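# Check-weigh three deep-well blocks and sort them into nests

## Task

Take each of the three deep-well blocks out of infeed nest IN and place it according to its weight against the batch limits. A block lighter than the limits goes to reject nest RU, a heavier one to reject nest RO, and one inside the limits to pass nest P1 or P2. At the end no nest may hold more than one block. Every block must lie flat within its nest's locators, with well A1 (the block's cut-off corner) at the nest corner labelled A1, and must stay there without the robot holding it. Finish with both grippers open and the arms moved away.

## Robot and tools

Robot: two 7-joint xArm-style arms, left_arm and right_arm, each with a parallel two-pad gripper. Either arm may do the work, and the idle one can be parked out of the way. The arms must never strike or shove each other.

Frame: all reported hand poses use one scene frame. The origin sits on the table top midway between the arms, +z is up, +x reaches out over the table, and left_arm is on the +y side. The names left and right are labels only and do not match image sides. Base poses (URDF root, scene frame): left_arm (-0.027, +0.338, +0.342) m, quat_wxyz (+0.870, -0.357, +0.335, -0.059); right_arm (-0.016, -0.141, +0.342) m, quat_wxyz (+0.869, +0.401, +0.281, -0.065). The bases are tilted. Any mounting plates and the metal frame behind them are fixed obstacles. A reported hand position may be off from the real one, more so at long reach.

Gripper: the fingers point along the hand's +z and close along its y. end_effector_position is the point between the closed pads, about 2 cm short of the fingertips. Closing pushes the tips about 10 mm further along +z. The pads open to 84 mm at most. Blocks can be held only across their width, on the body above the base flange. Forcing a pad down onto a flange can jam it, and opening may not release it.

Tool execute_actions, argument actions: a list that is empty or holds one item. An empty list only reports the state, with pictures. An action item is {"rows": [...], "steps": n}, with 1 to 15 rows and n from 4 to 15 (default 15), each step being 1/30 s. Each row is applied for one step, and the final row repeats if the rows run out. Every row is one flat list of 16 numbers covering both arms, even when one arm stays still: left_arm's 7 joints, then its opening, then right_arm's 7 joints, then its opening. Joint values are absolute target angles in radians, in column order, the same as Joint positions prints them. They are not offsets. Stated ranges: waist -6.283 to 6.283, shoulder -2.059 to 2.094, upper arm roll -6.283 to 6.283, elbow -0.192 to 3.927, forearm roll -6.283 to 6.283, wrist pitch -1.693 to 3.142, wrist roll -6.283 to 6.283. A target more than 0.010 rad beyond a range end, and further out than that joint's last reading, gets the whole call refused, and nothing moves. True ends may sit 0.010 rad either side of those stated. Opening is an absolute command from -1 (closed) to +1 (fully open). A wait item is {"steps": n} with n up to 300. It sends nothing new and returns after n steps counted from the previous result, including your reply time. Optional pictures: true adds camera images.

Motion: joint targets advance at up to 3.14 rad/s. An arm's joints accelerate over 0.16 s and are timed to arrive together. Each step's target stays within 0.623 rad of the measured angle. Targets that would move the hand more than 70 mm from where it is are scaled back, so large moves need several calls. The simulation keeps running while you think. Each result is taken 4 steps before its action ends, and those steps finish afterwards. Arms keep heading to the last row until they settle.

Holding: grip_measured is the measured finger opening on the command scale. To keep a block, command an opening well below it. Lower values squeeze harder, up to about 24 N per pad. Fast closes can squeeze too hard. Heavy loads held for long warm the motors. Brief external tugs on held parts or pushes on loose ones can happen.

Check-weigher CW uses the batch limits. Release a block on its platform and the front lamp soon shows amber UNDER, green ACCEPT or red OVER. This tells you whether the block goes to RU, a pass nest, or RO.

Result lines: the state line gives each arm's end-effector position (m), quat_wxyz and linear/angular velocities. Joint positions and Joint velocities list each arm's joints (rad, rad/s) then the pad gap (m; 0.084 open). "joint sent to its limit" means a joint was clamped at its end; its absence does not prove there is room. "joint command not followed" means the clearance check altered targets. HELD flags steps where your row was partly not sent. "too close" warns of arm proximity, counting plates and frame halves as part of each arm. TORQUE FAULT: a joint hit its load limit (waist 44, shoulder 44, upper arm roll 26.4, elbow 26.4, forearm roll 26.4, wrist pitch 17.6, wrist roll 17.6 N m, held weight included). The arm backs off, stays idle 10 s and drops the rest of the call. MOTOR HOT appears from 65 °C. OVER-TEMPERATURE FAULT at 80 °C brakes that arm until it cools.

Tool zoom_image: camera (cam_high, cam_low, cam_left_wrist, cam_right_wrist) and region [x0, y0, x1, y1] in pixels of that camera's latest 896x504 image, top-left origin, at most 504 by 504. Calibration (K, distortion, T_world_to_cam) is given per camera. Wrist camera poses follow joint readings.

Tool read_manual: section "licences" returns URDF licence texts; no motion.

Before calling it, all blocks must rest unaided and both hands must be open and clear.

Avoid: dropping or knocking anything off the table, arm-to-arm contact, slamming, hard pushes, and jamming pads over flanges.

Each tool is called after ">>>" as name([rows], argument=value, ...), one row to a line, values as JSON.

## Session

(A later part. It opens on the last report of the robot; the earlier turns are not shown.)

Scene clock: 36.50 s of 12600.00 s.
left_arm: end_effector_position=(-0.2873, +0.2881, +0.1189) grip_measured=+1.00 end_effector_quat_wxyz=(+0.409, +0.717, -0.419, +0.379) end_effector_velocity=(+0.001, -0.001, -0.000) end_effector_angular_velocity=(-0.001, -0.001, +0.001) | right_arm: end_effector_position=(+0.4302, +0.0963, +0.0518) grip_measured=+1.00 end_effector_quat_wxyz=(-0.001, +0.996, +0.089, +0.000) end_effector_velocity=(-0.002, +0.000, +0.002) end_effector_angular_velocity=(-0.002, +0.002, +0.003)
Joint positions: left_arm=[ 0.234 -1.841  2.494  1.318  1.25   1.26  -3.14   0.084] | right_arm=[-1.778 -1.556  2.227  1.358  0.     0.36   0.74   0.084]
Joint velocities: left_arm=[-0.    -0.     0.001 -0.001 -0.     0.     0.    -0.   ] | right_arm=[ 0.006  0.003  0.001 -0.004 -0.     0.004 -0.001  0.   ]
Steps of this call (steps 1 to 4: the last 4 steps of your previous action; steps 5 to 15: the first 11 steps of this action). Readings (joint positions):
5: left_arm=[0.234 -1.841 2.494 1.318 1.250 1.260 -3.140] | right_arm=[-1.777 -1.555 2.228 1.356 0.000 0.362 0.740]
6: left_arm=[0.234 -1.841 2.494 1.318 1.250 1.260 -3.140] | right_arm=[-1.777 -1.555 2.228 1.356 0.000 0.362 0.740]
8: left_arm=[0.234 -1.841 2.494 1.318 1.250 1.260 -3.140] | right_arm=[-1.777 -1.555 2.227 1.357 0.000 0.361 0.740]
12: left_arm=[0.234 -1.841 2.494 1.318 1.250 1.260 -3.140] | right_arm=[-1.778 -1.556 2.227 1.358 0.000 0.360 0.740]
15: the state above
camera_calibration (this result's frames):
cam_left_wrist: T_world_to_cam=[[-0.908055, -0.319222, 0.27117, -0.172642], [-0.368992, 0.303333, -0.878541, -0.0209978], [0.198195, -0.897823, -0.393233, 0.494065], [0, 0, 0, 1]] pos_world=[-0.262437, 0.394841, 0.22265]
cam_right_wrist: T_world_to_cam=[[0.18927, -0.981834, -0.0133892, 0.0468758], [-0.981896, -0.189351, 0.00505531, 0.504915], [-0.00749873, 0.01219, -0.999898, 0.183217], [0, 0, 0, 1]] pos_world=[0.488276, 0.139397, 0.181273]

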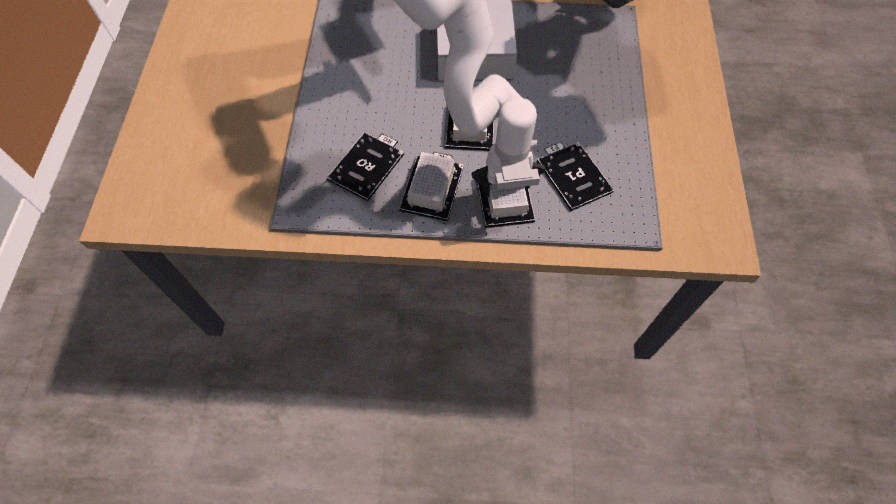

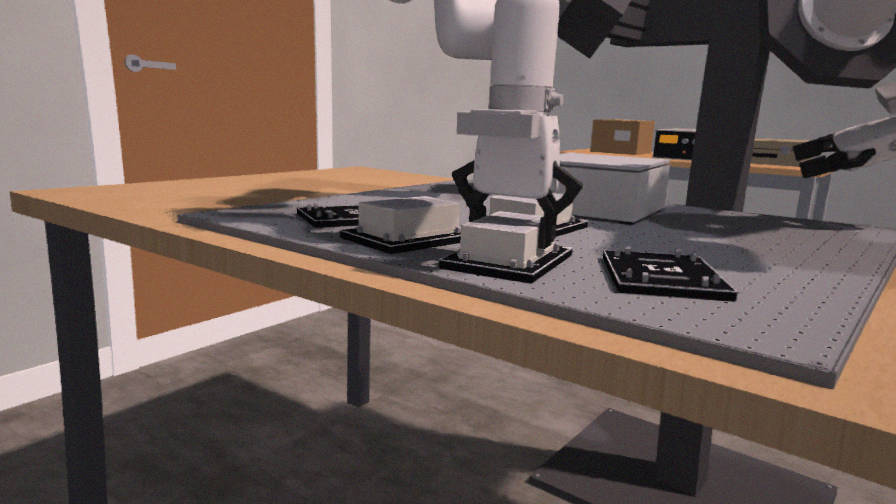

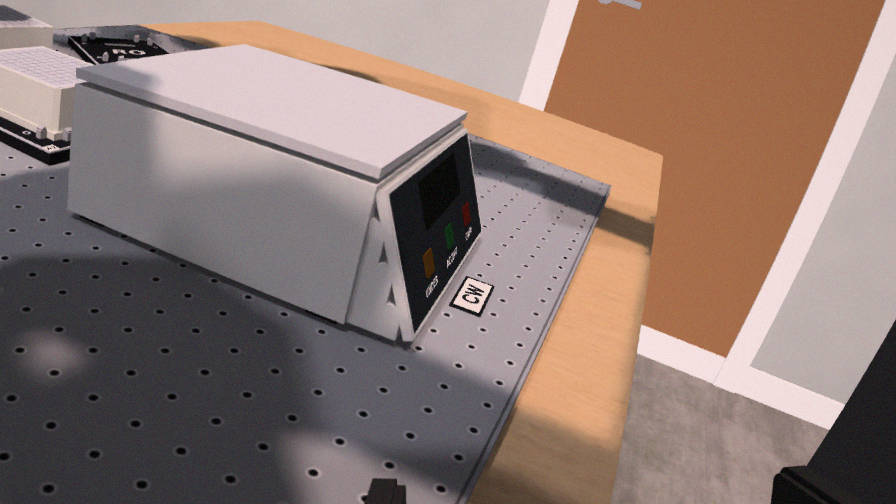

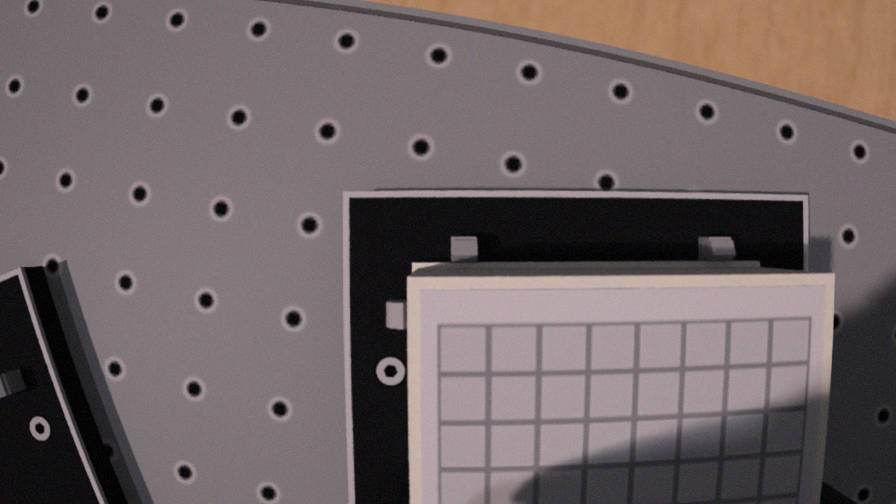

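>>> execute_actions([
  {"rows":[[0.234,-1.841,2.494,1.318,1.25,1.26,-3.14,1,-1.771,-1.551,2.2273,1.352,0,0.364,0.74,1],[0.234,-1.841,2.494,1.318,1.25,1.26,-3.14,1,-1.764,-1.546,2.227,1.347,0,0.3676,0.74,1],[0.234,-1.841,2.494,1.318,1.25,1.26,-3.14,1,-1.7572,-1.541,2.2265,1.342,0,0.3712,0.74,1],[0.234,-1.841,2.494,1.318,1.25,1.26,-3.14,1,-1.7506,-1.5359,2.2261,1.337,0,0.375,0.74,1],[0.234,-1.841,2.494,1.318,1.25,1.26,-3.14,1,-1.7438,-1.5306,2.2257,1.3324,0,0.379,0.74,1],[0.234,-1.841,2.494,1.318,1.25,1.26,-3.14,1,-1.737,-1.5252,2.2253,1.328,0,0.383,0.74,1],[0.234,-1.841,2.494,1.318,1.25,1.26,-3.14,1,-1.7303,-1.52,2.225,1.3235,0,0.3875,0.74,1],[0.234,-1.841,2.494,1.318,1.25,1.26,-3.14,1,-1.7236,-1.5145,2.2245,1.319,0,0.3915,0.74,1],[0.234,-1.841,2.494,1.318,1.25,1.26,-3.14,1,-1.7168,-1.509,2.224,1.3146,0,0.396,0.74,1],[0.234,-1.841,2.494,1.318,1.25,1.26,-3.14,1,-1.71,-1.504,2.2237,1.31,0,0.4,0.74,1],[0.234,-1.841,2.494,1.318,1.25,1.26,-3.14,1,-1.70,-1.496,2.2232,1.3036,0,0.406,0.74,1],[0.234,-1.841,2.494,1.318,1.25,1.26,-3.14,1,-1.69,-1.488,2.2226,1.297,0,0.4125,0.74,1],[0.234,-1.841,2.494,1.318,1.25,1.26,-3.14,1,-1.68,-1.48,2.222,1.2907,0,0.419,0.74,1],[0.234,-1.841,2.494,1.318,1.25,1.26,-3.14,1,-1.6696,-1.4718,2.2214,1.2844,0,0.425,0.74,1]],"steps":15},
])

>>> execute_actions([
  {"rows":[[0.234,-1.841,2.494,1.318,1.25,1.26,-3.14,1,-1.52,-1.36,2.22,1.17,0,0.49,0.764,1]],"steps":9},
])

>>> execute_actions([
  {"rows":[[0.234,-1.841,2.494,1.318,1.25,1.26,-3.14,1,-1.38,-1.35,2.33,1.1,1.57,-0.02,-0.56,1]],"steps":15},
])

>>> execute_actions([
  {"rows":[[0.234,-1.841,2.494,1.318,1.25,1.26,-3.14,1,-1.3215,-1.4485,2.435,1.0636,3.1416,-0.475,-1.8866,1]],"steps":15},
])

>>> execute_actions([
  {"steps":22},
])

>>> execute_actions([
  {"rows":[[0.234,-1.841,2.494,1.318,1.25,1.26,-3.14,1,-1.4673,-1.6201,2.4398,1.1355,3.1416,-0.3214,-1.8866,1]],"steps":15},
])

>>> execute_actions([
  {"steps":15},
], pictures=true)

Scene clock: 37.70 s of 12600.00 s.
left_arm: end_effector_position=(-0.2873, +0.2881, +0.1189) grip_measured=+1.00 end_effector_quat_wxyz=(+0.409, +0.717, -0.419, +0.379) end_effector_velocity=(-0.001, +0.000, +0.001) end_effector_angular_velocity=(-0.000, +0.002, -0.001) | right_arm: end_effector_position=(+0.4307, +0.0959, +0.0787) grip_measured=+1.00 end_effector_quat_wxyz=(+0.000, +0.996, +0.089, +0.000) end_effector_velocity=(-0.003, -0.005, +0.094) end_effector_angular_velocity=(-0.010, +0.012, -0.004)
Joint positions: left_arm=[ 0.234 -1.841  2.494  1.318  1.25   1.26  -3.14   0.084] | right_arm=[-1.718 -1.51   2.224  1.316  0.     0.395  0.74   0.084]
Joint velocities: left_arm=[-0.     0.002 -0.     0.    -0.    -0.     0.     0.   ] | right_arm=[ 0.209  0.165 -0.012 -0.147  0.     0.134  0.    -0.   ]
Steps of this call (steps 1 to 4: the last 4 steps of your previous action; steps 5 to 15: the robot went on to your last target; steps 16 to 25: nothing new was sent; steps 26 to 36: the first 11 steps of this action). Readings (joint positions):
26: left_arm=[0.234 -1.841 2.494 1.318 1.250 1.260 -3.140] | right_arm=[-1.777 -1.555 2.228 1.357 0.000 0.361 0.740]
27: left_arm=[0.234 -1.841 2.494 1.318 1.250 1.260 -3.140] | right_arm=[-1.775 -1.554 2.228 1.355 0.000 0.362 0.740]
29: left_arm=[0.234 -1.841 2.494 1.318 1.250 1.260 -3.140] | right_arm=[-1.766 -1.547 2.227 1.347 0.000 0.368 0.740]
33: left_arm=[0.234 -1.841 2.494 1.318 1.250 1.260 -3.140] | right_arm=[-1.738 -1.526 2.226 1.330 0.000 0.382 0.740]
36: the state above

Scene clock: 38.00 s of 12600.00 s.
left_arm: end_effector_position=(-0.2873, +0.2881, +0.1189) grip_measured=+1.00 end_effector_quat_wxyz=(+0.409, +0.717, -0.419, +0.379) end_effector_velocity=(+0.000, -0.000, -0.000) end_effector_angular_velocity=(+0.000, -0.000, +0.000) | right_arm: end_effector_position=(+0.4174, +0.0925, +0.1453) grip_measured=+1.00 end_effector_quat_wxyz=(-0.003, +0.996, +0.085, -0.005) end_effector_velocity=(-0.060, +0.116, +0.477) end_effector_angular_velocity=(+0.383, -0.131, +0.013)
Joint positions: left_arm=[ 0.234 -1.841  2.494  1.318  1.25   1.26  -3.14   0.084] | right_arm=[-1.559 -1.388  2.219  1.195  0.     0.475  0.758  0.084]
Joint velocities: left_arm=[ 0.    -0.     0.001 -0.     0.    -0.001 -0.     0.   ] | right_arm=[ 1.007  0.742  0.012 -0.534  0.     0.318  0.133  0.   ]
Steps of this call (steps 1 to 4: the last 4 steps of your previous action; steps 5 to 9: the first 5 steps of this action). Readings (joint positions):
5: left_arm=[0.234 -1.841 2.494 1.318 1.250 1.260 -3.140] | right_arm=[-1.675 -1.476 2.222 1.288 0.000 0.421 0.740]
6: left_arm=[0.234 -1.841 2.494 1.318 1.250 1.260 -3.140] | right_arm=[-1.662 -1.466 2.221 1.278 0.000 0.429 0.742]
8: left_arm=[0.234 -1.841 2.494 1.318 1.250 1.260 -3.140] | right_arm=[-1.596 -1.416 2.219 1.219 0.000 0.461 0.753]
9: the state above

Scene clock: 38.50 s of 12600.00 s.
left_arm: end_effector_position=(-0.2873, +0.2881, +0.1189) grip_measured=+1.00 end_effector_quat_wxyz=(+0.409, +0.717, -0.419, +0.379) end_effector_velocity=(+0.001, -0.001, +0.000) end_effector_angular_velocity=(-0.003, -0.001, +0.001) | right_arm: end_effector_position=(+0.4210, +0.1875, +0.2428) grip_measured=+1.00 end_effector_quat_wxyz=(-0.211, +0.959, +0.151, +0.111) end_effector_velocity=(+0.122, -0.029, +0.149) end_effector_angular_velocity=(+0.668, -0.751, +0.016)
Joint positions: left_arm=[ 0.234 -1.841  2.494  1.318  1.25   1.26  -3.14   0.084] | right_arm=[-1.405 -1.352  2.312  1.117  0.7    0.082  0.063  0.084]
Joint velocities: left_arm=[-0.    -0.     0.002 -0.    -0.     0.001 -0.    -0.   ] | right_arm=[ 0.263  0.026  0.173 -0.135  3.114 -0.929 -3.097  0.   ]
Steps of this call (steps 1 to 4: the last 4 steps of your previous action; steps 5 to 15: the first 11 steps of this action). Readings (joint positions):
5: left_arm=[0.234 -1.841 2.494 1.318 1.250 1.260 -3.140] | right_arm=[-1.518 -1.359 2.222 1.172 0.001 0.488 0.763]
6: left_arm=[0.234 -1.841 2.494 1.318 1.250 1.260 -3.140] | right_arm=[-1.519 -1.360 2.222 1.168 0.011 0.480 0.752]
8: left_arm=[0.234 -1.841 2.494 1.318 1.250 1.260 -3.140] | right_arm=[-1.507 -1.361 2.235 1.155 0.084 0.420 0.678]
12: left_arm=[0.234 -1.841 2.494 1.318 1.250 1.260 -3.140] | right_arm=[-1.443 -1.356 2.285 1.133 0.394 0.209 0.368]
15: the state above

Scene clock: 39.00 s of 12600.00 s.
left_arm: end_effector_position=(-0.2873, +0.2881, +0.1189) grip_measured=+1.00 end_effector_quat_wxyz=(+0.409, +0.717, -0.419, +0.379) end_effector_velocity=(+0.001, -0.000, -0.000) end_effector_angular_velocity=(+0.000, -0.001, +0.001) | right_arm: end_effector_position=(+0.3864, +0.0426, +0.2089) grip_measured=+1.00 end_effector_quat_wxyz=(-0.044, +0.969, +0.128, +0.206) end_effector_velocity=(-0.299, -0.329, -0.134) end_effector_angular_velocity=(-1.043, +0.475, -0.018)
Joint positions: left_arm=[ 0.234 -1.841  2.494  1.318  1.25   1.26  -3.14   0.084] | right_arm=[-1.333 -1.431  2.416  1.069  2.11  -0.386 -1.231  0.084]
Joint velocities: left_arm=[ 0.    -0.001  0.    -0.001  0.    -0.     0.     0.   ] | right_arm=[ 0.053 -0.092  0.073 -0.035  2.516 -0.511 -2.51   0.   ]
Steps of this call (steps 1 to 4: the last 4 steps of your previous action; steps 5 to 15: the first 11 steps of this action). Readings (joint positions):
5: left_arm=[0.234 -1.841 2.494 1.318 1.250 1.260 -3.140] | right_arm=[-1.386 -1.351 2.324 1.102 1.222 -0.001 -0.388]
6: left_arm=[0.234 -1.841 2.494 1.318 1.250 1.260 -3.140] | right_arm=[-1.384 -1.352 2.326 1.100 1.325 -0.013 -0.456]
8: left_arm=[0.234 -1.841 2.494 1.318 1.250 1.260 -3.140] | right_arm=[-1.375 -1.364 2.338 1.094 1.507 -0.082 -0.624]
12: left_arm=[0.234 -1.841 2.494 1.318 1.250 1.260 -3.140] | right_arm=[-1.341 -1.416 2.400 1.075 1.859 -0.313 -0.979]
15: the state above

Scene clock: 39.73 s of 12600.00 s.
left_arm: end_effector_position=(-0.2873, +0.2881, +0.1189) grip_measured=+1.00 end_effector_quat_wxyz=(+0.409, +0.717, -0.419, +0.379) end_effector_velocity=(+0.000, -0.001, +0.000) end_effector_angular_velocity=(-0.002, -0.000, +0.002) | right_arm: end_effector_position=(+0.2122, +0.0011, +0.1750) grip_measured=+1.00 end_effector_quat_wxyz=(+0.000, +1.000, -0.001, -0.000) end_effector_velocity=(-0.003, -0.000, -0.000) end_effector_angular_velocity=(-0.001, +0.004, -0.002)
Joint positions: left_arm=[ 0.234 -1.841  2.494  1.318  1.25   1.26  -3.14   0.084] | right_arm=[-1.322 -1.448  2.434  1.064  3.14  -0.475 -1.886  0.084]
Joint velocities: left_arm=[ 0.    -0.001  0.002  0.001  0.     0.001 -0.    -0.   ] | right_arm=[ 0.001 -0.001  0.003 -0.001  0.008 -0.001 -0.002  0.   ]
Kept back: nothing.
Steps of this call (steps 1 to 4: the last 4 steps of your previous action; steps 5 to 22: the robot went on to your last target). Readings (joint positions):
1: left_arm=[0.234 -1.841 2.494 1.318 1.250 1.260 -3.140] | right_arm=[-1.331 -1.434 2.418 1.068 2.195 -0.402 -1.315]
2: left_arm=[0.234 -1.841 2.494 1.318 1.250 1.260 -3.140] | right_arm=[-1.330 -1.437 2.421 1.067 2.279 -0.415 -1.400]
4: left_arm=[0.234 -1.841 2.494 1.318 1.250 1.260 -3.140] | right_arm=[-1.327 -1.440 2.425 1.066 2.449 -0.434 -1.551]
8: left_arm=[0.234 -1.841 2.494 1.318 1.250 1.260 -3.140] | right_arm=[-1.324 -1.445 2.431 1.064 2.791 -0.457 -1.741]
22: the state above

Scene clock: 40.10 s of 12600.00 s.
left_arm: end_effector_position=(-0.2873, +0.2881, +0.1189) grip_measured=+1.00 end_effector_quat_wxyz=(+0.409, +0.717, -0.419, +0.379) end_effector_velocity=(-0.000, -0.000, +0.000) end_effector_angular_velocity=(-0.001, +0.000, -0.000) | right_arm: end_effector_position=(+0.2111, -0.0007, +0.0919) grip_measured=+1.00 end_effector_quat_wxyz=(+0.001, +1.000, -0.002, -0.001) end_effector_velocity=(+0.030, +0.069, +0.035) end_effector_angular_velocity=(+0.155, -0.061, -0.008)
Joint positions: left_arm=[ 0.234 -1.841  2.494  1.318  1.25   1.26  -3.14   0.084] | right_arm=[-1.468 -1.621  2.44   1.135  3.142 -0.322 -1.887  0.084]
Joint velocities: left_arm=[-0.     0.001  0.001 -0.     0.    -0.001  0.    -0.   ] | right_arm=[ 0.051  0.061 -0.01   0.076 -0.001  0.012 -0.001  0.   ]
Steps of this call (steps 1 to 11: the first 11 steps of this action). Readings (joint positions):
1: left_arm=[0.234 -1.841 2.494 1.318 1.250 1.260 -3.140] | right_arm=[-1.322 -1.449 2.435 1.064 3.140 -0.474 -1.886]
2: left_arm=[0.234 -1.841 2.494 1.318 1.250 1.260 -3.140] | right_arm=[-1.329 -1.457 2.435 1.069 3.141 -0.465 -1.886]
4: left_arm=[0.234 -1.841 2.494 1.318 1.250 1.260 -3.140] | right_arm=[-1.380 -1.518 2.437 1.102 3.141 -0.406 -1.886]
8: left_arm=[0.234 -1.841 2.494 1.318 1.250 1.260 -3.140] | right_arm=[-1.470 -1.623 2.440 1.126 3.141 -0.327 -1.887]
11: the state above

Scene clock: 40.60 s of 12600.00 s.
left_arm: end_effector_position=(-0.2873, +0.2881, +0.1189) grip_measured=+1.00 end_effector_quat_wxyz=(+0.409, +0.717, -0.419, +0.379) end_effector_velocity=(-0.000, -0.001, +0.000) end_effector_angular_velocity=(-0.001, +0.001, +0.001) | right_arm: end_effector_position=(+0.2115, +0.0003, +0.0923) grip_measured=+1.00 end_effector_quat_wxyz=(-0.000, +1.000, -0.002, -0.000) end_effector_velocity=(-0.000, -0.001, -0.001) end_effector_angular_velocity=(-0.002, +0.000, +0.001)
Joint positions: left_arm=[ 0.234 -1.841  2.494  1.318  1.25   1.26  -3.14   0.084] | right_arm=[-1.467 -1.62   2.44   1.136  3.142 -0.321 -1.887  0.084]
Joint velocities: left_arm=[-0.    -0.     0.002  0.001 -0.    -0.001  0.    -0.   ] | right_arm=[-0.001 -0.002 -0.     0.    -0.    -0.    -0.     0.   ]
Kept back: nothing.
Steps of this call (steps 1 to 4: the last 4 steps of your previous action; steps 5 to 15: the robot went on to your last target). Readings (joint positions):
1: left_arm=[0.234 -1.841 2.494 1.318 1.250 1.260 -3.140] | right_arm=[-1.466 -1.619 2.440 1.136 3.142 -0.322 -1.887]
2: left_arm=[0.234 -1.841 2.494 1.318 1.250 1.260 -3.140] | right_arm=[-1.466 -1.618 2.440 1.137 3.142 -0.322 -1.887]
4: left_arm=[0.234 -1.841 2.494 1.318 1.250 1.260 -3.140] | right_arm=[-1.466 -1.618 2.440 1.137 3.142 -0.322 -1.887]
8: left_arm=[0.234 -1.841 2.494 1.318 1.250 1.260 -3.140] | right_arm=[-1.467 -1.619 2.440 1.135 3.142 -0.322 -1.887]
15: the state above
All arms were judged still, so your last target was given up. Only a new action makes them travel on or press farther. Fingers that are still opening or closing keep moving.
camera_calibration (this result's frames):
cam_left_wrist: T_world_to_cam=[[-0.908055, -0.319222, 0.27117, -0.172642], [-0.368992, 0.303332, -0.878541, -0.0209977], [0.198195, -0.897823, -0.393233, 0.494065], [0, 0, 0, 1]] pos_world=[-0.262437, 0.394841, 0.222651]
cam_right_wrist: T_world_to_cam=[[0.00737659, -0.999893, -0.0126457, 0.0329584], [-0.999953, -0.00745582, 0.00623001, 0.27545], [-0.00632363, 0.0125991, -0.999901, 0.222983], [0, 0, 0, 1]] pos_world=[0.276604, 0.0321992, 0.221661]

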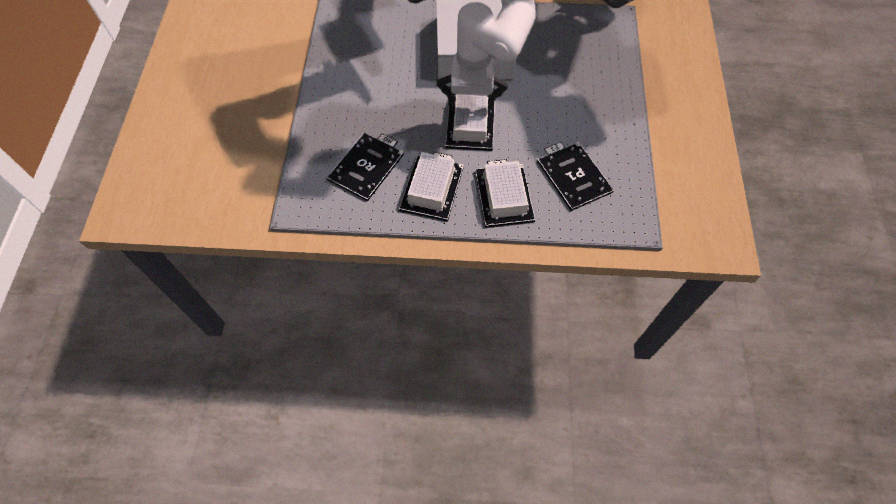

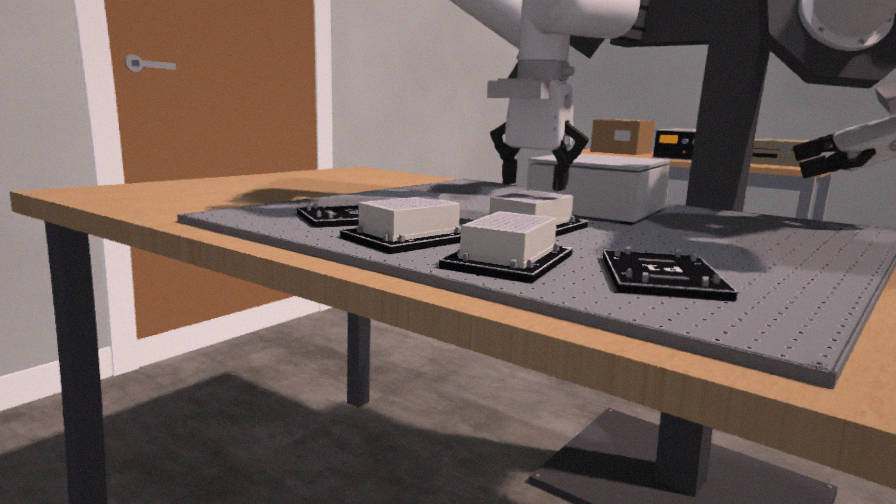

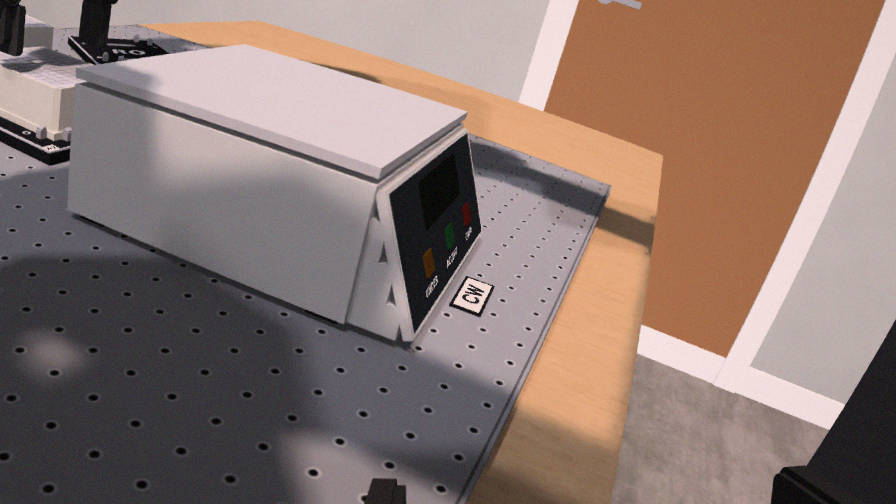

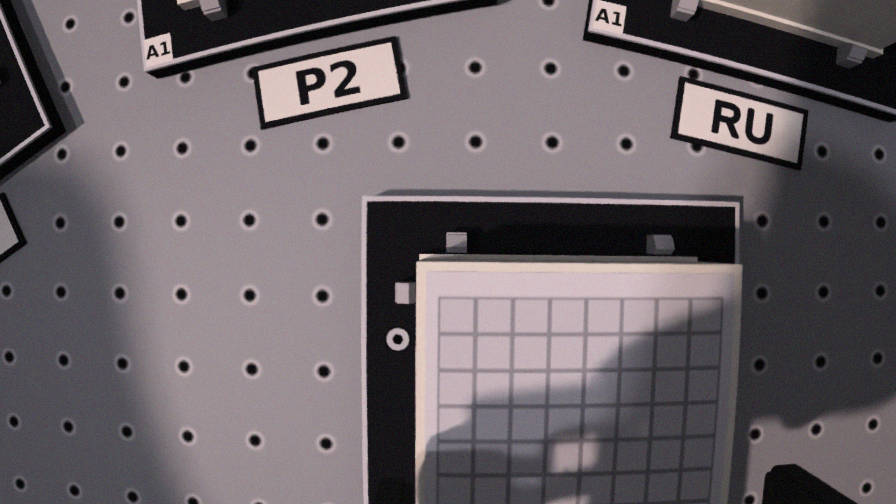

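>>> execute_actions([
  {"rows":[[0.234,-1.841,2.494,1.318,1.25,1.26,-3.14,1,-1.477,-1.6316,2.4392,1.1425,3.1416,-0.314,-1.8866,1],[0.234,-1.841,2.494,1.318,1.25,1.26,-3.14,1,-1.4867,-1.643,2.4386,1.15,3.1416,-0.3065,-1.8866,1],[0.234,-1.841,2.494,1.318,1.25,1.26,-3.14,1,-1.4964,-1.6546,2.4378,1.1573,3.1416,-0.299,-1.8866,1],[0.234,-1.841,2.494,1.318,1.25,1.26,-3.14,1,-1.506,-1.666,2.437,1.165,3.1416,-0.292,-1.8866,1],[0.234,-1.841,2.494,1.318,1.25,1.26,-3.14,1,-1.5125,-1.6738,2.4363,1.1705,3.1416,-0.2873,-1.8866,1],[0.234,-1.841,2.494,1.318,1.25,1.26,-3.14,1,-1.519,-1.6815,2.4356,1.176,3.1416,-0.2827,-1.8866,1],[0.234,-1.841,2.494,1.318,1.25,1.26,-3.14,1,-1.5255,-1.6893,2.4349,1.1816,3.1416,-0.278,-1.8866,1],[0.234,-1.841,2.494,1.318,1.25,1.26,-3.14,1,-1.532,-1.697,2.4341,1.1873,3.1416,-0.2734,-1.8866,1],[0.234,-1.841,2.494,1.318,1.25,1.26,-3.14,1,-1.5385,-1.7048,2.4333,1.193,3.1416,-0.2688,-1.8866,1],[0.234,-1.841,2.494,1.318,1.25,1.26,-3.14,1,-1.5449,-1.7126,2.4325,1.1988,3.1416,-0.2643,-1.8866,1]],"steps":15},
])

>>> execute_actions([
  {"steps":10},
], pictures=true)

Scene clock: 41.57 s of 12600.00 s.
left_arm: end_effector_position=(-0.2873, +0.2881, +0.1189) grip_measured=+1.00 end_effector_quat_wxyz=(+0.409, +0.717, -0.419, +0.379) end_effector_velocity=(+0.001, +0.001, -0.001) end_effector_angular_velocity=(+0.002, -0.002, -0.000) | right_arm: end_effector_position=(+0.2115, +0.0007, +0.0556) grip_measured=+1.00 end_effector_quat_wxyz=(-0.000, +1.000, -0.002, -0.000) end_effector_velocity=(+0.000, -0.002, -0.090) end_effector_angular_velocity=(-0.003, -0.004, +0.002)
Joint positions: left_arm=[ 0.234 -1.841  2.494  1.318  1.25   1.26  -3.14   0.084] | right_arm=[-1.537 -1.702  2.434  1.192  3.142 -0.27  -1.887  0.084]
Joint velocities: left_arm=[-0.    -0.002 -0.002 -0.001 -0.    -0.001 -0.     0.   ] | right_arm=[-0.169 -0.203 -0.024  0.144 -0.     0.118  0.     0.   ]
Steps of this call (steps 1 to 18: nothing new was sent; steps 19 to 29: the first 11 steps of this action). Readings (joint positions):
19: left_arm=[0.234 -1.841 2.494 1.318 1.250 1.260 -3.140] | right_arm=[-1.468 -1.621 2.440 1.136 3.142 -0.321 -1.887]
20: left_arm=[0.234 -1.841 2.494 1.318 1.250 1.260 -3.140] | right_arm=[-1.470 -1.624 2.440 1.139 3.142 -0.318 -1.887]
22: left_arm=[0.234 -1.841 2.494 1.318 1.250 1.260 -3.140] | right_arm=[-1.484 -1.640 2.439 1.150 3.142 -0.308 -1.887]
26: left_arm=[0.234 -1.841 2.494 1.318 1.250 1.260 -3.140] | right_arm=[-1.517 -1.679 2.436 1.175 3.142 -0.284 -1.887]
29: the state above

Scene clock: 41.90 s of 12600.00 s.
left_arm: end_effector_position=(-0.2873, +0.2881, +0.1189) grip_measured=+1.00 end_effector_quat_wxyz=(+0.409, +0.717, -0.419, +0.379) end_effector_velocity=(-0.001, +0.000, +0.000) end_effector_angular_velocity=(+0.000, +0.002, -0.001) | right_arm: end_effector_position=(+0.2114, +0.0007, +0.0514) grip_measured=+1.00 end_effector_quat_wxyz=(-0.000, +1.000, -0.001, -0.000) end_effector_velocity=(+0.000, -0.000, -0.000) end_effector_angular_velocity=(-0.000, +0.000, +0.001)
Joint positions: left_arm=[ 0.234 -1.841  2.494  1.318  1.25   1.26  -3.14   0.084] | right_arm=[-1.545 -1.712  2.433  1.199  3.142 -0.264 -1.887  0.084]
Joint velocities: left_arm=[ 0.     0.001  0.     0.     0.    -0.001 -0.    -0.   ] | right_arm=[-0.001 -0.    -0.001  0.001  0.     0.    -0.001  0.   ]
Kept back: nothing.
Steps of this call (steps 1 to 4: the last 4 steps of your previous action; steps 5 to 10: the robot went on to your last target). Readings (joint positions):
1: left_arm=[0.234 -1.841 2.494 1.318 1.250 1.260 -3.140] | right_arm=[-1.541 -1.708 2.433 1.195 3.142 -0.267 -1.887]
2: left_arm=[0.234 -1.841 2.494 1.318 1.250 1.260 -3.140] | right_arm=[-1.543 -1.711 2.433 1.197 3.142 -0.265 -1.887]
4: left_arm=[0.234 -1.841 2.494 1.318 1.250 1.260 -3.140] | right_arm=[-1.545 -1.712 2.433 1.199 3.142 -0.264 -1.887]
8: left_arm=[0.234 -1.841 2.494 1.318 1.250 1.260 -3.140] | right_arm=[-1.545 -1.712 2.433 1.199 3.142 -0.264 -1.887]
10: the state above
camera_calibration (this result's frames):
cam_left_wrist: T_world_to_cam=[[-0.908055, -0.319222, 0.27117, -0.172642], [-0.368992, 0.303332, -0.878541, -0.0209977], [0.198195, -0.897823, -0.393233, 0.494065], [0, 0, 0, 1]] pos_world=[-0.262437, 0.394841, 0.222651]
cam_right_wrist: T_world_to_cam=[[0.00846803, -0.999887, -0.0124553, 0.0325813], [-0.999946, -0.00854214, 0.00590912, 0.275565], [-0.00601485, 0.0124046, -0.999905, 0.181985], [0, 0, 0, 1]] pos_world=[0.276369, 0.0326741, 0.180745]

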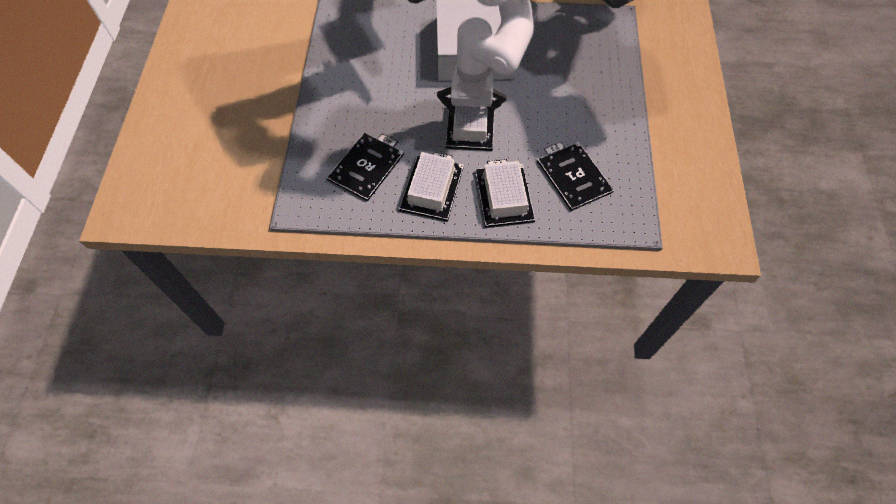

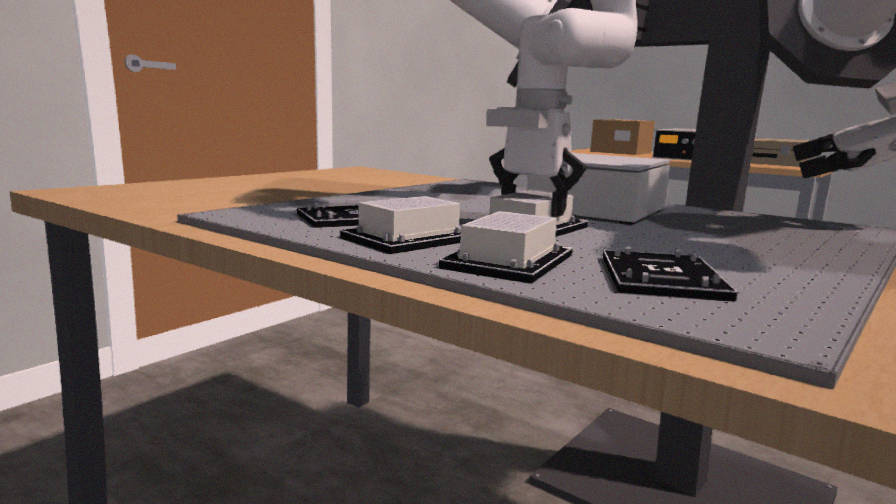

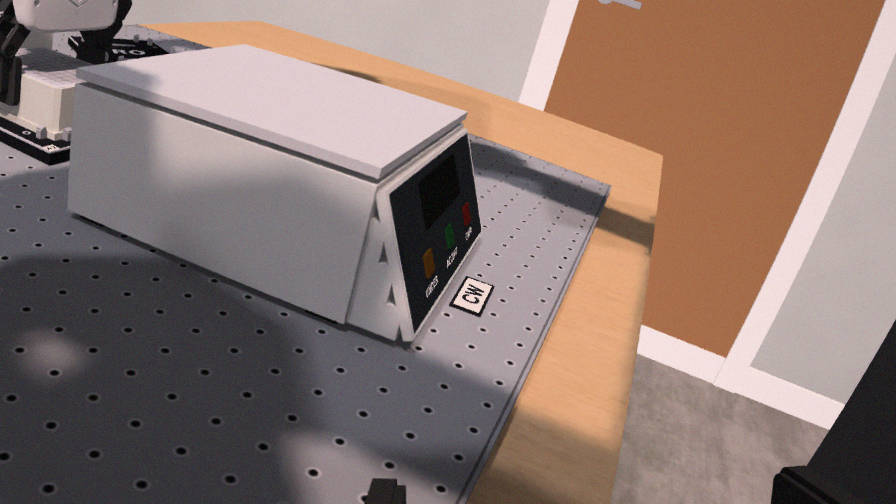

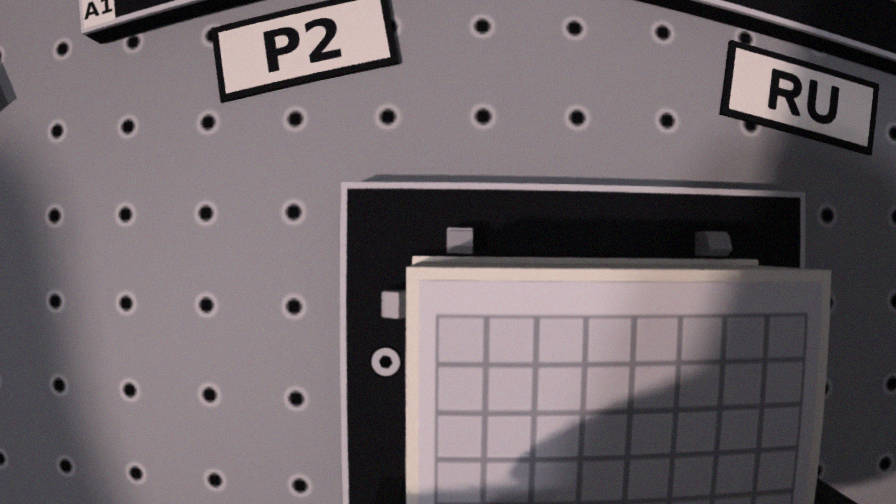

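>>> execute_actions([
  {"rows":[[0.234,-1.841,2.494,1.318,1.25,1.26,-3.14,1,-1.5449,-1.7126,2.4325,1.1988,3.1416,-0.2643,-1.8866,0]],"steps":10},
])

>>> execute_actions([
  {"rows":[[0.234,-1.841,2.494,1.318,1.25,1.26,-3.14,1,-1.532,-1.697,2.4341,1.1873,3.1416,-0.2734,-1.8866,0],[0.234,-1.841,2.494,1.318,1.25,1.26,-3.14,1,-1.532,-1.697,2.4341,1.1873,3.1416,-0.2734,-1.8866,0],[0.234,-1.841,2.494,1.318,1.25,1.26,-3.14,1,-1.519,-1.6815,2.4356,1.176,3.1416,-0.2827,-1.8866,0],[0.234,-1.841,2.494,1.318,1.25,1.26,-3.14,1,-1.506,-1.666,2.437,1.165,3.1416,-0.292,-1.8866,0],[0.234,-1.841,2.494,1.318,1.25,1.26,-3.14,1,-1.4673,-1.6201,2.4398,1.1355,3.1416,-0.3214,-1.8866,0],[0.234,-1.841,2.494,1.318,1.25,1.26,-3.14,1,-1.4673,-1.6201,2.4398,1.1355,3.1416,-0.3214,-1.8866,0],[0.234,-1.841,2.494,1.318,1.25,1.26,-3.14,1,-1.3872,-1.5254,2.44,1.0868,3.1416,-0.3964,-1.8866,0]],"steps":11},
])

>>> execute_actions([
  {"rows":[[0.234,-1.841,2.494,1.318,1.25,1.26,-3.14,1,-1.28,-1.40,2.43,1.054,3.1416,-0.528,-1.8778,0]],"steps":11},
])

>>> execute_actions([
  {"rows":[[0.234,-1.841,2.494,1.318,1.25,1.26,-3.14,1,-1.1,-1.62,2.78,1.3,3.1416,-0.66,-1.45,0]],"steps":15},
])

>>> execute_actions([
  {"rows":[[0.234,-1.841,2.494,1.318,1.25,1.26,-3.14,1,-0.9813,-1.7401,3.0177,1.3405,3.1416,-0.6175,-1.1777,0]],"steps":15},
])

>>> execute_actions([
  {"rows":[[0.234,-1.841,2.494,1.318,1.25,1.26,-3.14,1,-0.9845,-1.765,3.017,1.348,3.1416,-0.6,-1.1777,0],[0.234,-1.841,2.494,1.318,1.25,1.26,-3.14,1,-0.9845,-1.765,3.017,1.348,3.1416,-0.6,-1.1777,0],[0.234,-1.841,2.494,1.318,1.25,1.26,-3.14,1,-0.988,-1.79,3.016,1.355,3.1416,-0.583,-1.1777,0],[0.234,-1.841,2.494,1.318,1.25,1.26,-3.14,1,-0.988,-1.79,3.016,1.355,3.1416,-0.583,-1.1777,0],[0.234,-1.841,2.494,1.318,1.25,1.26,-3.14,1,-0.991,-1.815,3.0155,1.362,3.1416,-0.565,-1.1777,0],[0.234,-1.841,2.494,1.318,1.25,1.26,-3.14,1,-0.991,-1.815,3.0155,1.362,3.1416,-0.565,-1.1777,0],[0.234,-1.841,2.494,1.318,1.25,1.26,-3.14,1,-0.993,-1.829,3.015,1.366,3.1416,-0.555,-1.1777,0],[0.234,-1.841,2.494,1.318,1.25,1.26,-3.14,1,-0.993,-1.829,3.015,1.366,3.1416,-0.555,-1.1777,0],[0.234,-1.841,2.494,1.318,1.25,1.26,-3.14,1,-0.994,-1.839,3.0148,1.3697,3.1416,-0.548,-1.1777,0]],"steps":15},
])

>>> execute_actions([
  {"rows":[[0.234,-1.841,2.494,1.318,1.25,1.26,-3.14,1,-0.994,-1.839,3.0148,1.3697,3.1416,-0.548,-1.1777,1]],"steps":15},
])

>>> execute_actions([
  {"steps":60},
], pictures=true)

Scene clock: 42.93 s of 12600.00 s.
left_arm: end_effector_position=(-0.2873, +0.2881, +0.1189) grip_measured=+1.00 end_effector_quat_wxyz=(+0.409, +0.717, -0.419, +0.379) end_effector_velocity=(+0.000, -0.000, +0.000) end_effector_angular_velocity=(-0.001, -0.001, +0.000) | right_arm: end_effector_position=(+0.2117, +0.0009, +0.0513) grip_measured=+0.96 end_effector_quat_wxyz=(-0.001, +1.000, -0.002, +0.000) end_effector_velocity=(-0.001, +0.000, +0.000) end_effector_angular_velocity=(-0.000, +0.001, +0.000)
Joint positions: left_arm=[ 0.234 -1.841  2.494  1.318  1.25   1.26  -3.14   0.084] | right_arm=[-1.545 -1.712  2.432  1.199  3.142 -0.264 -1.887  0.083]
Joint velocities: left_arm=[-0.    -0.    -0.    -0.     0.     0.001  0.     0.   ] | right_arm=[ 0.001 -0.     0.001 -0.     0.002 -0.001 -0.    -0.   ]
Steps of this call (steps 1 to 25: the robot went on to your last target; steps 26 to 31: the first 6 steps of this action). Readings (joint positions):
26: left_arm=[0.234 -1.841 2.494 1.318 1.250 1.260 -3.140] | right_arm=[-1.545 -1.712 2.433 1.200 3.142 -0.264 -1.887]
27: left_arm=[0.234 -1.841 2.494 1.318 1.250 1.260 -3.140] | right_arm=[-1.545 -1.712 2.432 1.199 3.142 -0.264 -1.886]
29: left_arm=[0.234 -1.841 2.494 1.318 1.250 1.260 -3.140] | right_arm=[-1.545 -1.712 2.432 1.199 3.142 -0.264 -1.886]
31: the state above

Scene clock: 43.30 s of 12600.00 s.
left_arm: end_effector_position=(-0.2873, +0.2881, +0.1189) grip_measured=+1.00 end_effector_quat_wxyz=(+0.409, +0.717, -0.419, +0.379) end_effector_velocity=(-0.001, +0.001, +0.001) end_effector_angular_velocity=(-0.000, +0.002, -0.001) | right_arm: end_effector_position=(+0.2109, -0.0040, +0.0800) grip_measured=+0.96 end_effector_quat_wxyz=(+0.005, +1.000, -0.002, -0.001) end_effector_velocity=(+0.011, +0.006, +0.306) end_effector_angular_velocity=(+0.016, -0.014, -0.014)
Joint positions: left_arm=[ 0.234 -1.841  2.494  1.318  1.25   1.26  -3.14   0.084] | right_arm=[-1.49  -1.647  2.437  1.147  3.141 -0.308 -1.887  0.083]
Joint velocities: left_arm=[-0.     0.002 -0.001  0.001 -0.     0.    -0.     0.   ] | right_arm=[ 0.574  0.682  0.028 -0.426  0.    -0.445 -0.001 -0.   ]
Steps of this call (steps 1 to 4: the last 4 steps of your previous action; steps 5 to 11: the first 7 steps of this action). Readings (joint positions):
5: left_arm=[0.234 -1.841 2.494 1.318 1.250 1.260 -3.140] | right_arm=[-1.544 -1.712 2.433 1.199 3.142 -0.264 -1.887]
6: left_arm=[0.234 -1.841 2.494 1.318 1.250 1.260 -3.140] | right_arm=[-1.541 -1.708 2.433 1.196 3.142 -0.266 -1.887]
8: left_arm=[0.234 -1.841 2.494 1.318 1.250 1.260 -3.140] | right_arm=[-1.530 -1.695 2.435 1.186 3.142 -0.274 -1.887]
11: the state above

Scene clock: 43.67 s of 12600.00 s.
left_arm: end_effector_position=(-0.2873, +0.2881, +0.1189) grip_measured=+1.00 end_effector_quat_wxyz=(+0.409, +0.717, -0.419, +0.379) end_effector_velocity=(+0.001, +0.000, -0.001) end_effector_angular_velocity=(+0.002, -0.003, +0.001) | right_arm: end_effector_position=(+0.2129, +0.0067, +0.2012) grip_measured=+0.96 end_effector_quat_wxyz=(-0.007, +1.000, -0.005, +0.001) end_effector_velocity=(-0.006, +0.026, +0.080) end_effector_angular_velocity=(+0.064, -0.005, +0.015)
Joint positions: left_arm=[ 0.234 -1.841  2.494  1.318  1.25   1.26  -3.14   0.084] | right_arm=[-1.279 -1.399  2.43   1.061  3.142 -0.522 -1.878  0.083]
Joint velocities: left_arm=[-0.    -0.003 -0.001 -0.001  0.    -0.     0.     0.   ] | right_arm=[ 0.127  0.142  0.009  0.007  0.002 -0.135  0.011 -0.   ]
Steps of this call (steps 1 to 4: the last 4 steps of your previous action; steps 5 to 11: the first 7 steps of this action). Readings (joint positions):
5: left_arm=[0.234 -1.841 2.494 1.318 1.250 1.260 -3.140] | right_arm=[-1.386 -1.524 2.439 1.094 3.141 -0.394 -1.887]
6: left_arm=[0.234 -1.841 2.494 1.318 1.250 1.260 -3.140] | right_arm=[-1.378 -1.515 2.438 1.088 3.142 -0.406 -1.886]
8: left_arm=[0.234 -1.841 2.494 1.318 1.250 1.260 -3.140] | right_arm=[-1.332 -1.461 2.433 1.063 3.142 -0.470 -1.882]
11: the state above

Scene clock: 44.17 s of 12600.00 s.
left_arm: end_effector_position=(-0.2873, +0.2881, +0.1189) grip_measured=+1.00 end_effector_quat_wxyz=(+0.409, +0.717, -0.419, +0.379) end_effector_velocity=(+0.001, -0.001, +0.000) end_effector_angular_velocity=(-0.002, -0.001, +0.001) | right_arm: end_effector_position=(+0.0777, +0.0720, +0.2145) grip_measured=+0.96 end_effector_quat_wxyz=(-0.009, +1.000, +0.006, +0.013) end_effector_velocity=(-0.467, +0.091, +0.004) end_effector_angular_velocity=(-0.022, +0.016, +0.097)
Joint positions: left_arm=[ 0.234 -1.841  2.494  1.318  1.25   1.26  -3.14   0.084] | right_arm=[-1.124 -1.591  2.734  1.267  3.142 -0.641 -1.511  0.083]
Joint velocities: left_arm=[-0.    -0.     0.002 -0.001  0.     0.     0.    -0.   ] | right_arm=[ 0.473 -0.536  0.922  0.597  0.013 -0.31   1.01  -0.   ]
Steps of this call (steps 1 to 4: the last 4 steps of your previous action; steps 5 to 15: the first 11 steps of this action). Readings (joint positions):
5: left_arm=[0.234 -1.841 2.494 1.318 1.250 1.260 -3.140] | right_arm=[-1.282 -1.403 2.431 1.053 3.142 -0.528 -1.877]
6: left_arm=[0.234 -1.841 2.494 1.318 1.250 1.260 -3.140] | right_arm=[-1.279 -1.408 2.435 1.058 3.141 -0.532 -1.866]
8: left_arm=[0.234 -1.841 2.494 1.318 1.250 1.260 -3.140] | right_arm=[-1.254 -1.442 2.483 1.097 3.140 -0.553 -1.797]
12: left_arm=[0.234 -1.841 2.494 1.318 1.250 1.260 -3.140] | right_arm=[-1.177 -1.529 2.635 1.198 3.142 -0.604 -1.630]
15: the state above

Scene clock: 44.67 s of 12600.00 s.
left_arm: end_effector_position=(-0.2873, +0.2881, +0.1189) grip_measured=+1.00 end_effector_quat_wxyz=(+0.409, +0.717, -0.419, +0.379) end_effector_velocity=(+0.000, -0.000, -0.000) end_effector_angular_velocity=(-0.000, -0.000, +0.000) | right_arm: end_effector_position=(-0.0619, +0.0472, +0.1795) grip_measured=+0.96 end_effector_quat_wxyz=(+0.003, +1.000, +0.004, -0.001) end_effector_velocity=(-0.002, +0.002, -0.010) end_effector_angular_velocity=(+0.011, -0.025, -0.095)
Joint positions: left_arm=[ 0.234 -1.841  2.494  1.318  1.25   1.26  -3.14   0.084] | right_arm=[-0.981 -1.741  3.022  1.337  3.143 -0.618 -1.184  0.083]
Joint velocities: left_arm=[-0.    -0.001  0.     0.     0.    -0.     0.    -0.   ] | right_arm=[ 0.026 -0.034  0.009  0.018 -0.013  0.013  0.129  0.   ]
Steps of this call (steps 1 to 4: the last 4 steps of your previous action; steps 5 to 15: the first 11 steps of this action). Readings (joint positions):
5: left_arm=[0.234 -1.841 2.494 1.318 1.250 1.260 -3.140] | right_arm=[-1.100 -1.621 2.781 1.298 3.142 -0.659 -1.451]
6: left_arm=[0.234 -1.841 2.494 1.318 1.250 1.260 -3.140] | right_arm=[-1.098 -1.623 2.782 1.300 3.141 -0.657 -1.439]
8: left_arm=[0.234 -1.841 2.494 1.318 1.250 1.260 -3.140] | right_arm=[-1.072 -1.650 2.830 1.311 3.139 -0.646 -1.371]
12: left_arm=[0.234 -1.841 2.494 1.318 1.250 1.260 -3.140] | right_arm=[-1.001 -1.720 2.981 1.333 3.142 -0.624 -1.226]
15: the state above

Scene clock: 45.17 s of 12600.00 s.
left_arm: end_effector_position=(-0.2873, +0.2881, +0.1189) grip_measured=+1.00 end_effector_quat_wxyz=(+0.409, +0.717, -0.419, +0.379) end_effector_velocity=(+0.000, -0.000, -0.000) end_effector_angular_velocity=(-0.001, -0.001, +0.001) | right_arm: end_effector_position=(-0.0597, +0.0490, +0.1399) grip_measured=+0.96 end_effector_quat_wxyz=(+0.002, +1.000, -0.000, +0.000) end_effector_velocity=(-0.003, +0.004, -0.044) end_effector_angular_velocity=(+0.012, +0.005, +0.001)
Joint positions: left_arm=[ 0.234 -1.841  2.494  1.318  1.25   1.26  -3.14   0.084] | right_arm=[-0.994 -1.836  3.015  1.367  3.142 -0.552 -1.178  0.083]
Joint velocities: left_arm=[-0.    -0.001 -0.     0.     0.     0.002 -0.     0.   ] | right_arm=[-0.012 -0.109 -0.001  0.044  0.001  0.078  0.001  0.   ]
Steps of this call (steps 1 to 4: the last 4 steps of your previous action; steps 5 to 15: the first 11 steps of this action). Readings (joint positions):
5: left_arm=[0.234 -1.841 2.494 1.318 1.250 1.260 -3.140] | right_arm=[-0.983 -1.739 3.013 1.341 3.141 -0.617 -1.178]
6: left_arm=[0.234 -1.841 2.494 1.318 1.250 1.260 -3.140] | right_arm=[-0.983 -1.745 3.014 1.344 3.141 -0.612 -1.178]
8: left_arm=[0.234 -1.841 2.494 1.318 1.250 1.260 -3.140] | right_arm=[-0.986 -1.765 3.015 1.350 3.141 -0.598 -1.178]
12: left_arm=[0.234 -1.841 2.494 1.318 1.250 1.260 -3.140] | right_arm=[-0.992 -1.815 3.015 1.360 3.142 -0.566 -1.178]
15: the state above

Scene clock: 45.67 s of 12600.00 s.
left_arm: end_effector_position=(-0.2873, +0.2881, +0.1189) grip_measured=+1.00 end_effector_quat_wxyz=(+0.409, +0.717, -0.419, +0.379) end_effector_velocity=(+0.001, -0.000, -0.001) end_effector_angular_velocity=(+0.000, -0.001, +0.001) | right_arm: end_effector_position=(-0.0604, +0.0502, +0.1388) grip_measured=+1.00 end_effector_quat_wxyz=(+0.000, +1.000, -0.000, -0.000) end_effector_velocity=(+0.000, -0.001, -0.001) end_effector_angular_velocity=(-0.002, +0.000, -0.002)
Joint positions: left_arm=[ 0.234 -1.841  2.494  1.318  1.25   1.26  -3.14   0.084] | right_arm=[-0.994 -1.839  3.015  1.37   3.142 -0.548 -1.178  0.084]
Joint velocities: left_arm=[-0.    -0.002  0.    -0.     0.    -0.    -0.    -0.   ] | right_arm=[-0.001 -0.002 -0.    -0.     0.001  0.001  0.     0.   ]
Steps of this call (steps 1 to 4: the last 4 steps of your previous action; steps 5 to 15: the first 11 steps of this action). Readings (joint positions):
5: left_arm=[0.234 -1.841 2.494 1.318 1.250 1.260 -3.140] | right_arm=[-0.994 -1.838 3.015 1.370 3.142 -0.548 -1.178]
6: left_arm=[0.234 -1.841 2.494 1.318 1.250 1.260 -3.140] | right_arm=[-0.994 -1.838 3.015 1.370 3.142 -0.548 -1.178]
8: left_arm=[0.234 -1.841 2.494 1.318 1.250 1.260 -3.140] | right_arm=[-0.994 -1.838 3.015 1.370 3.142 -0.548 -1.178]
12: left_arm=[0.234 -1.841 2.494 1.318 1.250 1.260 -3.140] | right_arm=[-0.994 -1.839 3.015 1.370 3.142 -0.548 -1.178]
15: the state above

Scene clock: 47.67 s of 12600.00 s.
left_arm: end_effector_position=(-0.2873, +0.2881, +0.1189) grip_measured=+1.00 end_effector_quat_wxyz=(+0.409, +0.717, -0.419, +0.379) end_effector_velocity=(+0.000, +0.000, -0.000) end_effector_angular_velocity=(-0.000, -0.001, -0.000) | right_arm: end_effector_position=(-0.0603, +0.0500, +0.1387) grip_measured=+1.00 end_effector_quat_wxyz=(+0.000, +1.000, -0.000, -0.000) end_effector_velocity=(+0.000, +0.000, -0.000) end_effector_angular_velocity=(+0.001, -0.000, -0.001)
Joint positions: left_arm=[ 0.234 -1.841  2.494  1.318  1.25   1.26  -3.14   0.084] | right_arm=[-0.994 -1.839  3.015  1.37   3.142 -0.548 -1.178  0.084]
Joint velocities: left_arm=[-0.     0.    -0.    -0.001  0.     0.001 -0.     0.   ] | right_arm=[ 0.    -0.    -0.001 -0.     0.001  0.001 -0.    -0.   ]
Kept back: nothing.
Steps of this call (steps 1 to 4: the last 4 steps of your previous action; steps 5 to 15: the robot went on to your last target; steps 16 to 60: nothing new was sent). Readings (joint positions):
1: left_arm=[0.234 -1.841 2.494 1.318 1.250 1.260 -3.140] | right_arm=[-0.994 -1.839 3.015 1.370 3.142 -0.548 -1.178]
2: left_arm=[0.234 -1.841 2.494 1.318 1.250 1.260 -3.140] | right_arm=[-0.994 -1.839 3.015 1.370 3.142 -0.548 -1.178]
4: left_arm=[0.234 -1.841 2.494 1.318 1.250 1.260 -3.140] | right_arm=[-0.994 -1.839 3.015 1.370 3.142 -0.548 -1.178]
8: left_arm=[0.234 -1.841 2.494 1.318 1.250 1.260 -3.140] | right_arm=[-0.994 -1.839 3.015 1.370 3.142 -0.548 -1.178]
60: the state above
All arms were judged still, so your last target was given up. Only a new action makes them travel on or press farther. Fingers that are still opening or closing keep moving.
camera_calibration (this result's frames):
cam_left_wrist: T_world_to_cam=[[-0.908055, -0.319222, 0.27117, -0.172642], [-0.368992, 0.303332, -0.878541, -0.0209977], [0.198195, -0.897823, -0.393233, 0.494065], [0, 0, 0, 1]] pos_world=[-0.262437, 0.394841, 0.222651]
cam_right_wrist: T_world_to_cam=[[0.0112342, -0.99987, -0.0115335, 0.0853717], [-0.999918, -0.0113046, 0.0060567, 0.00390594], [-0.00618629, 0.0114645, -0.999915, 0.267048], [0, 0, 0, 1]] pos_world=[0.00459857, 0.0823432, 0.267987]

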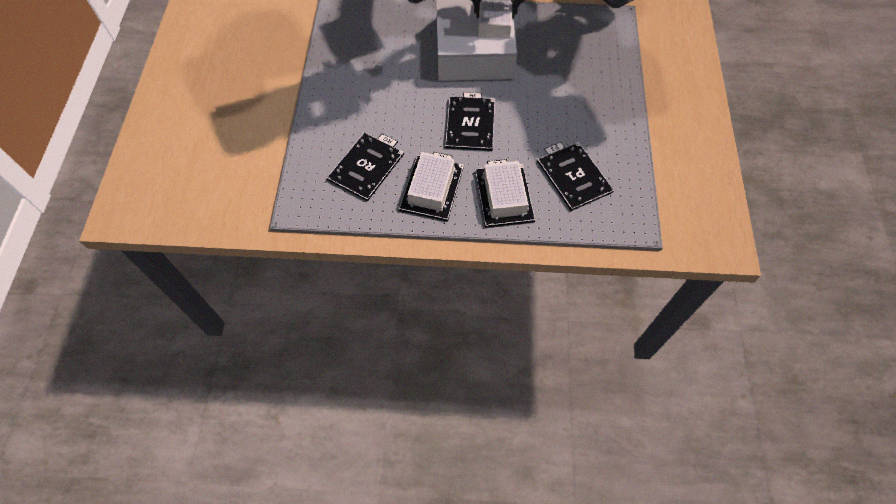

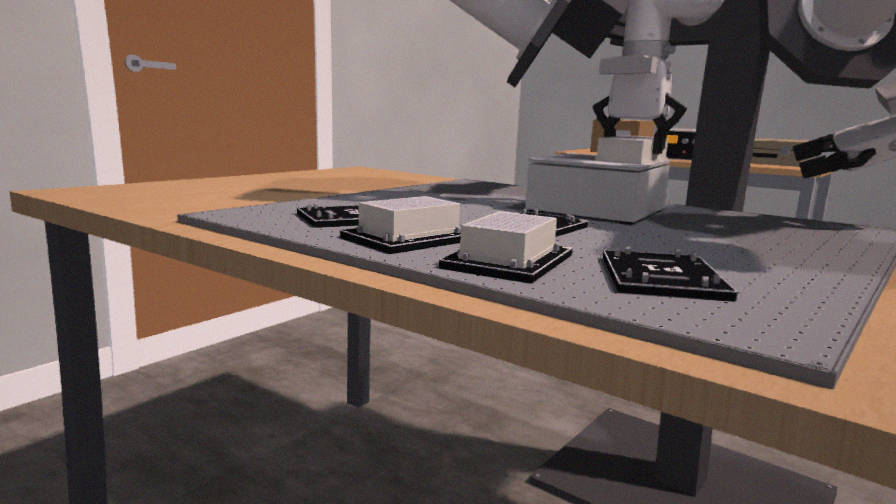

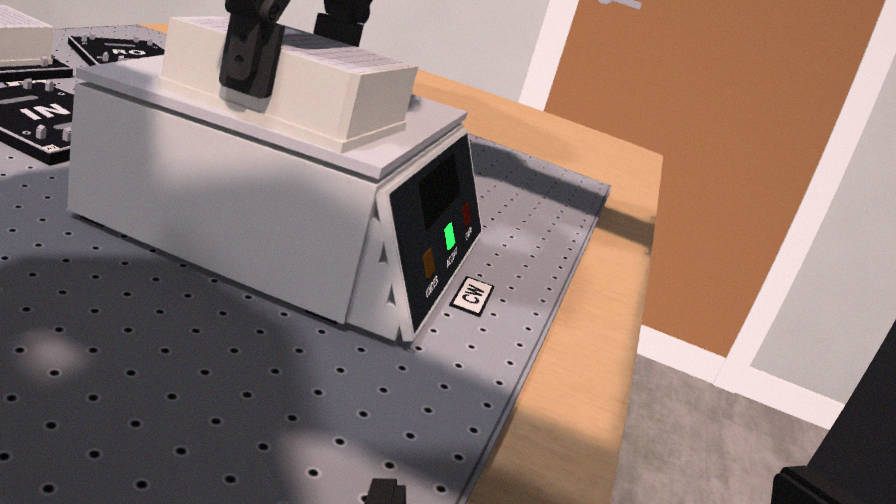

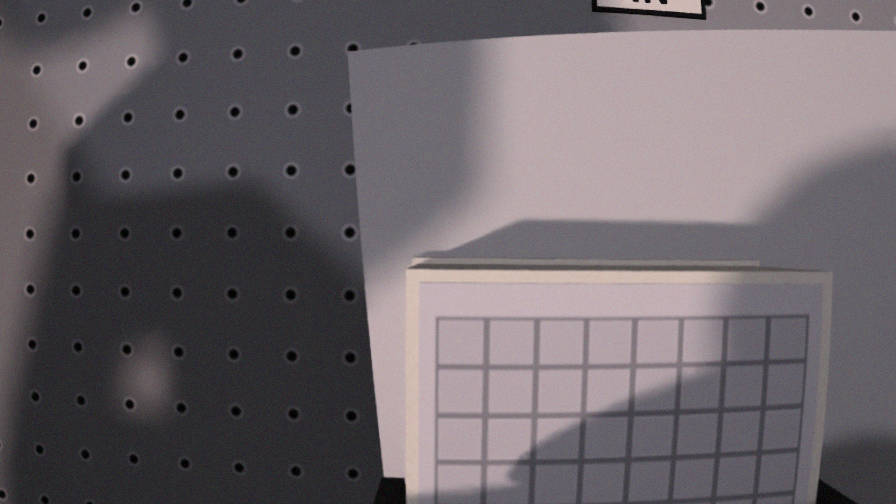

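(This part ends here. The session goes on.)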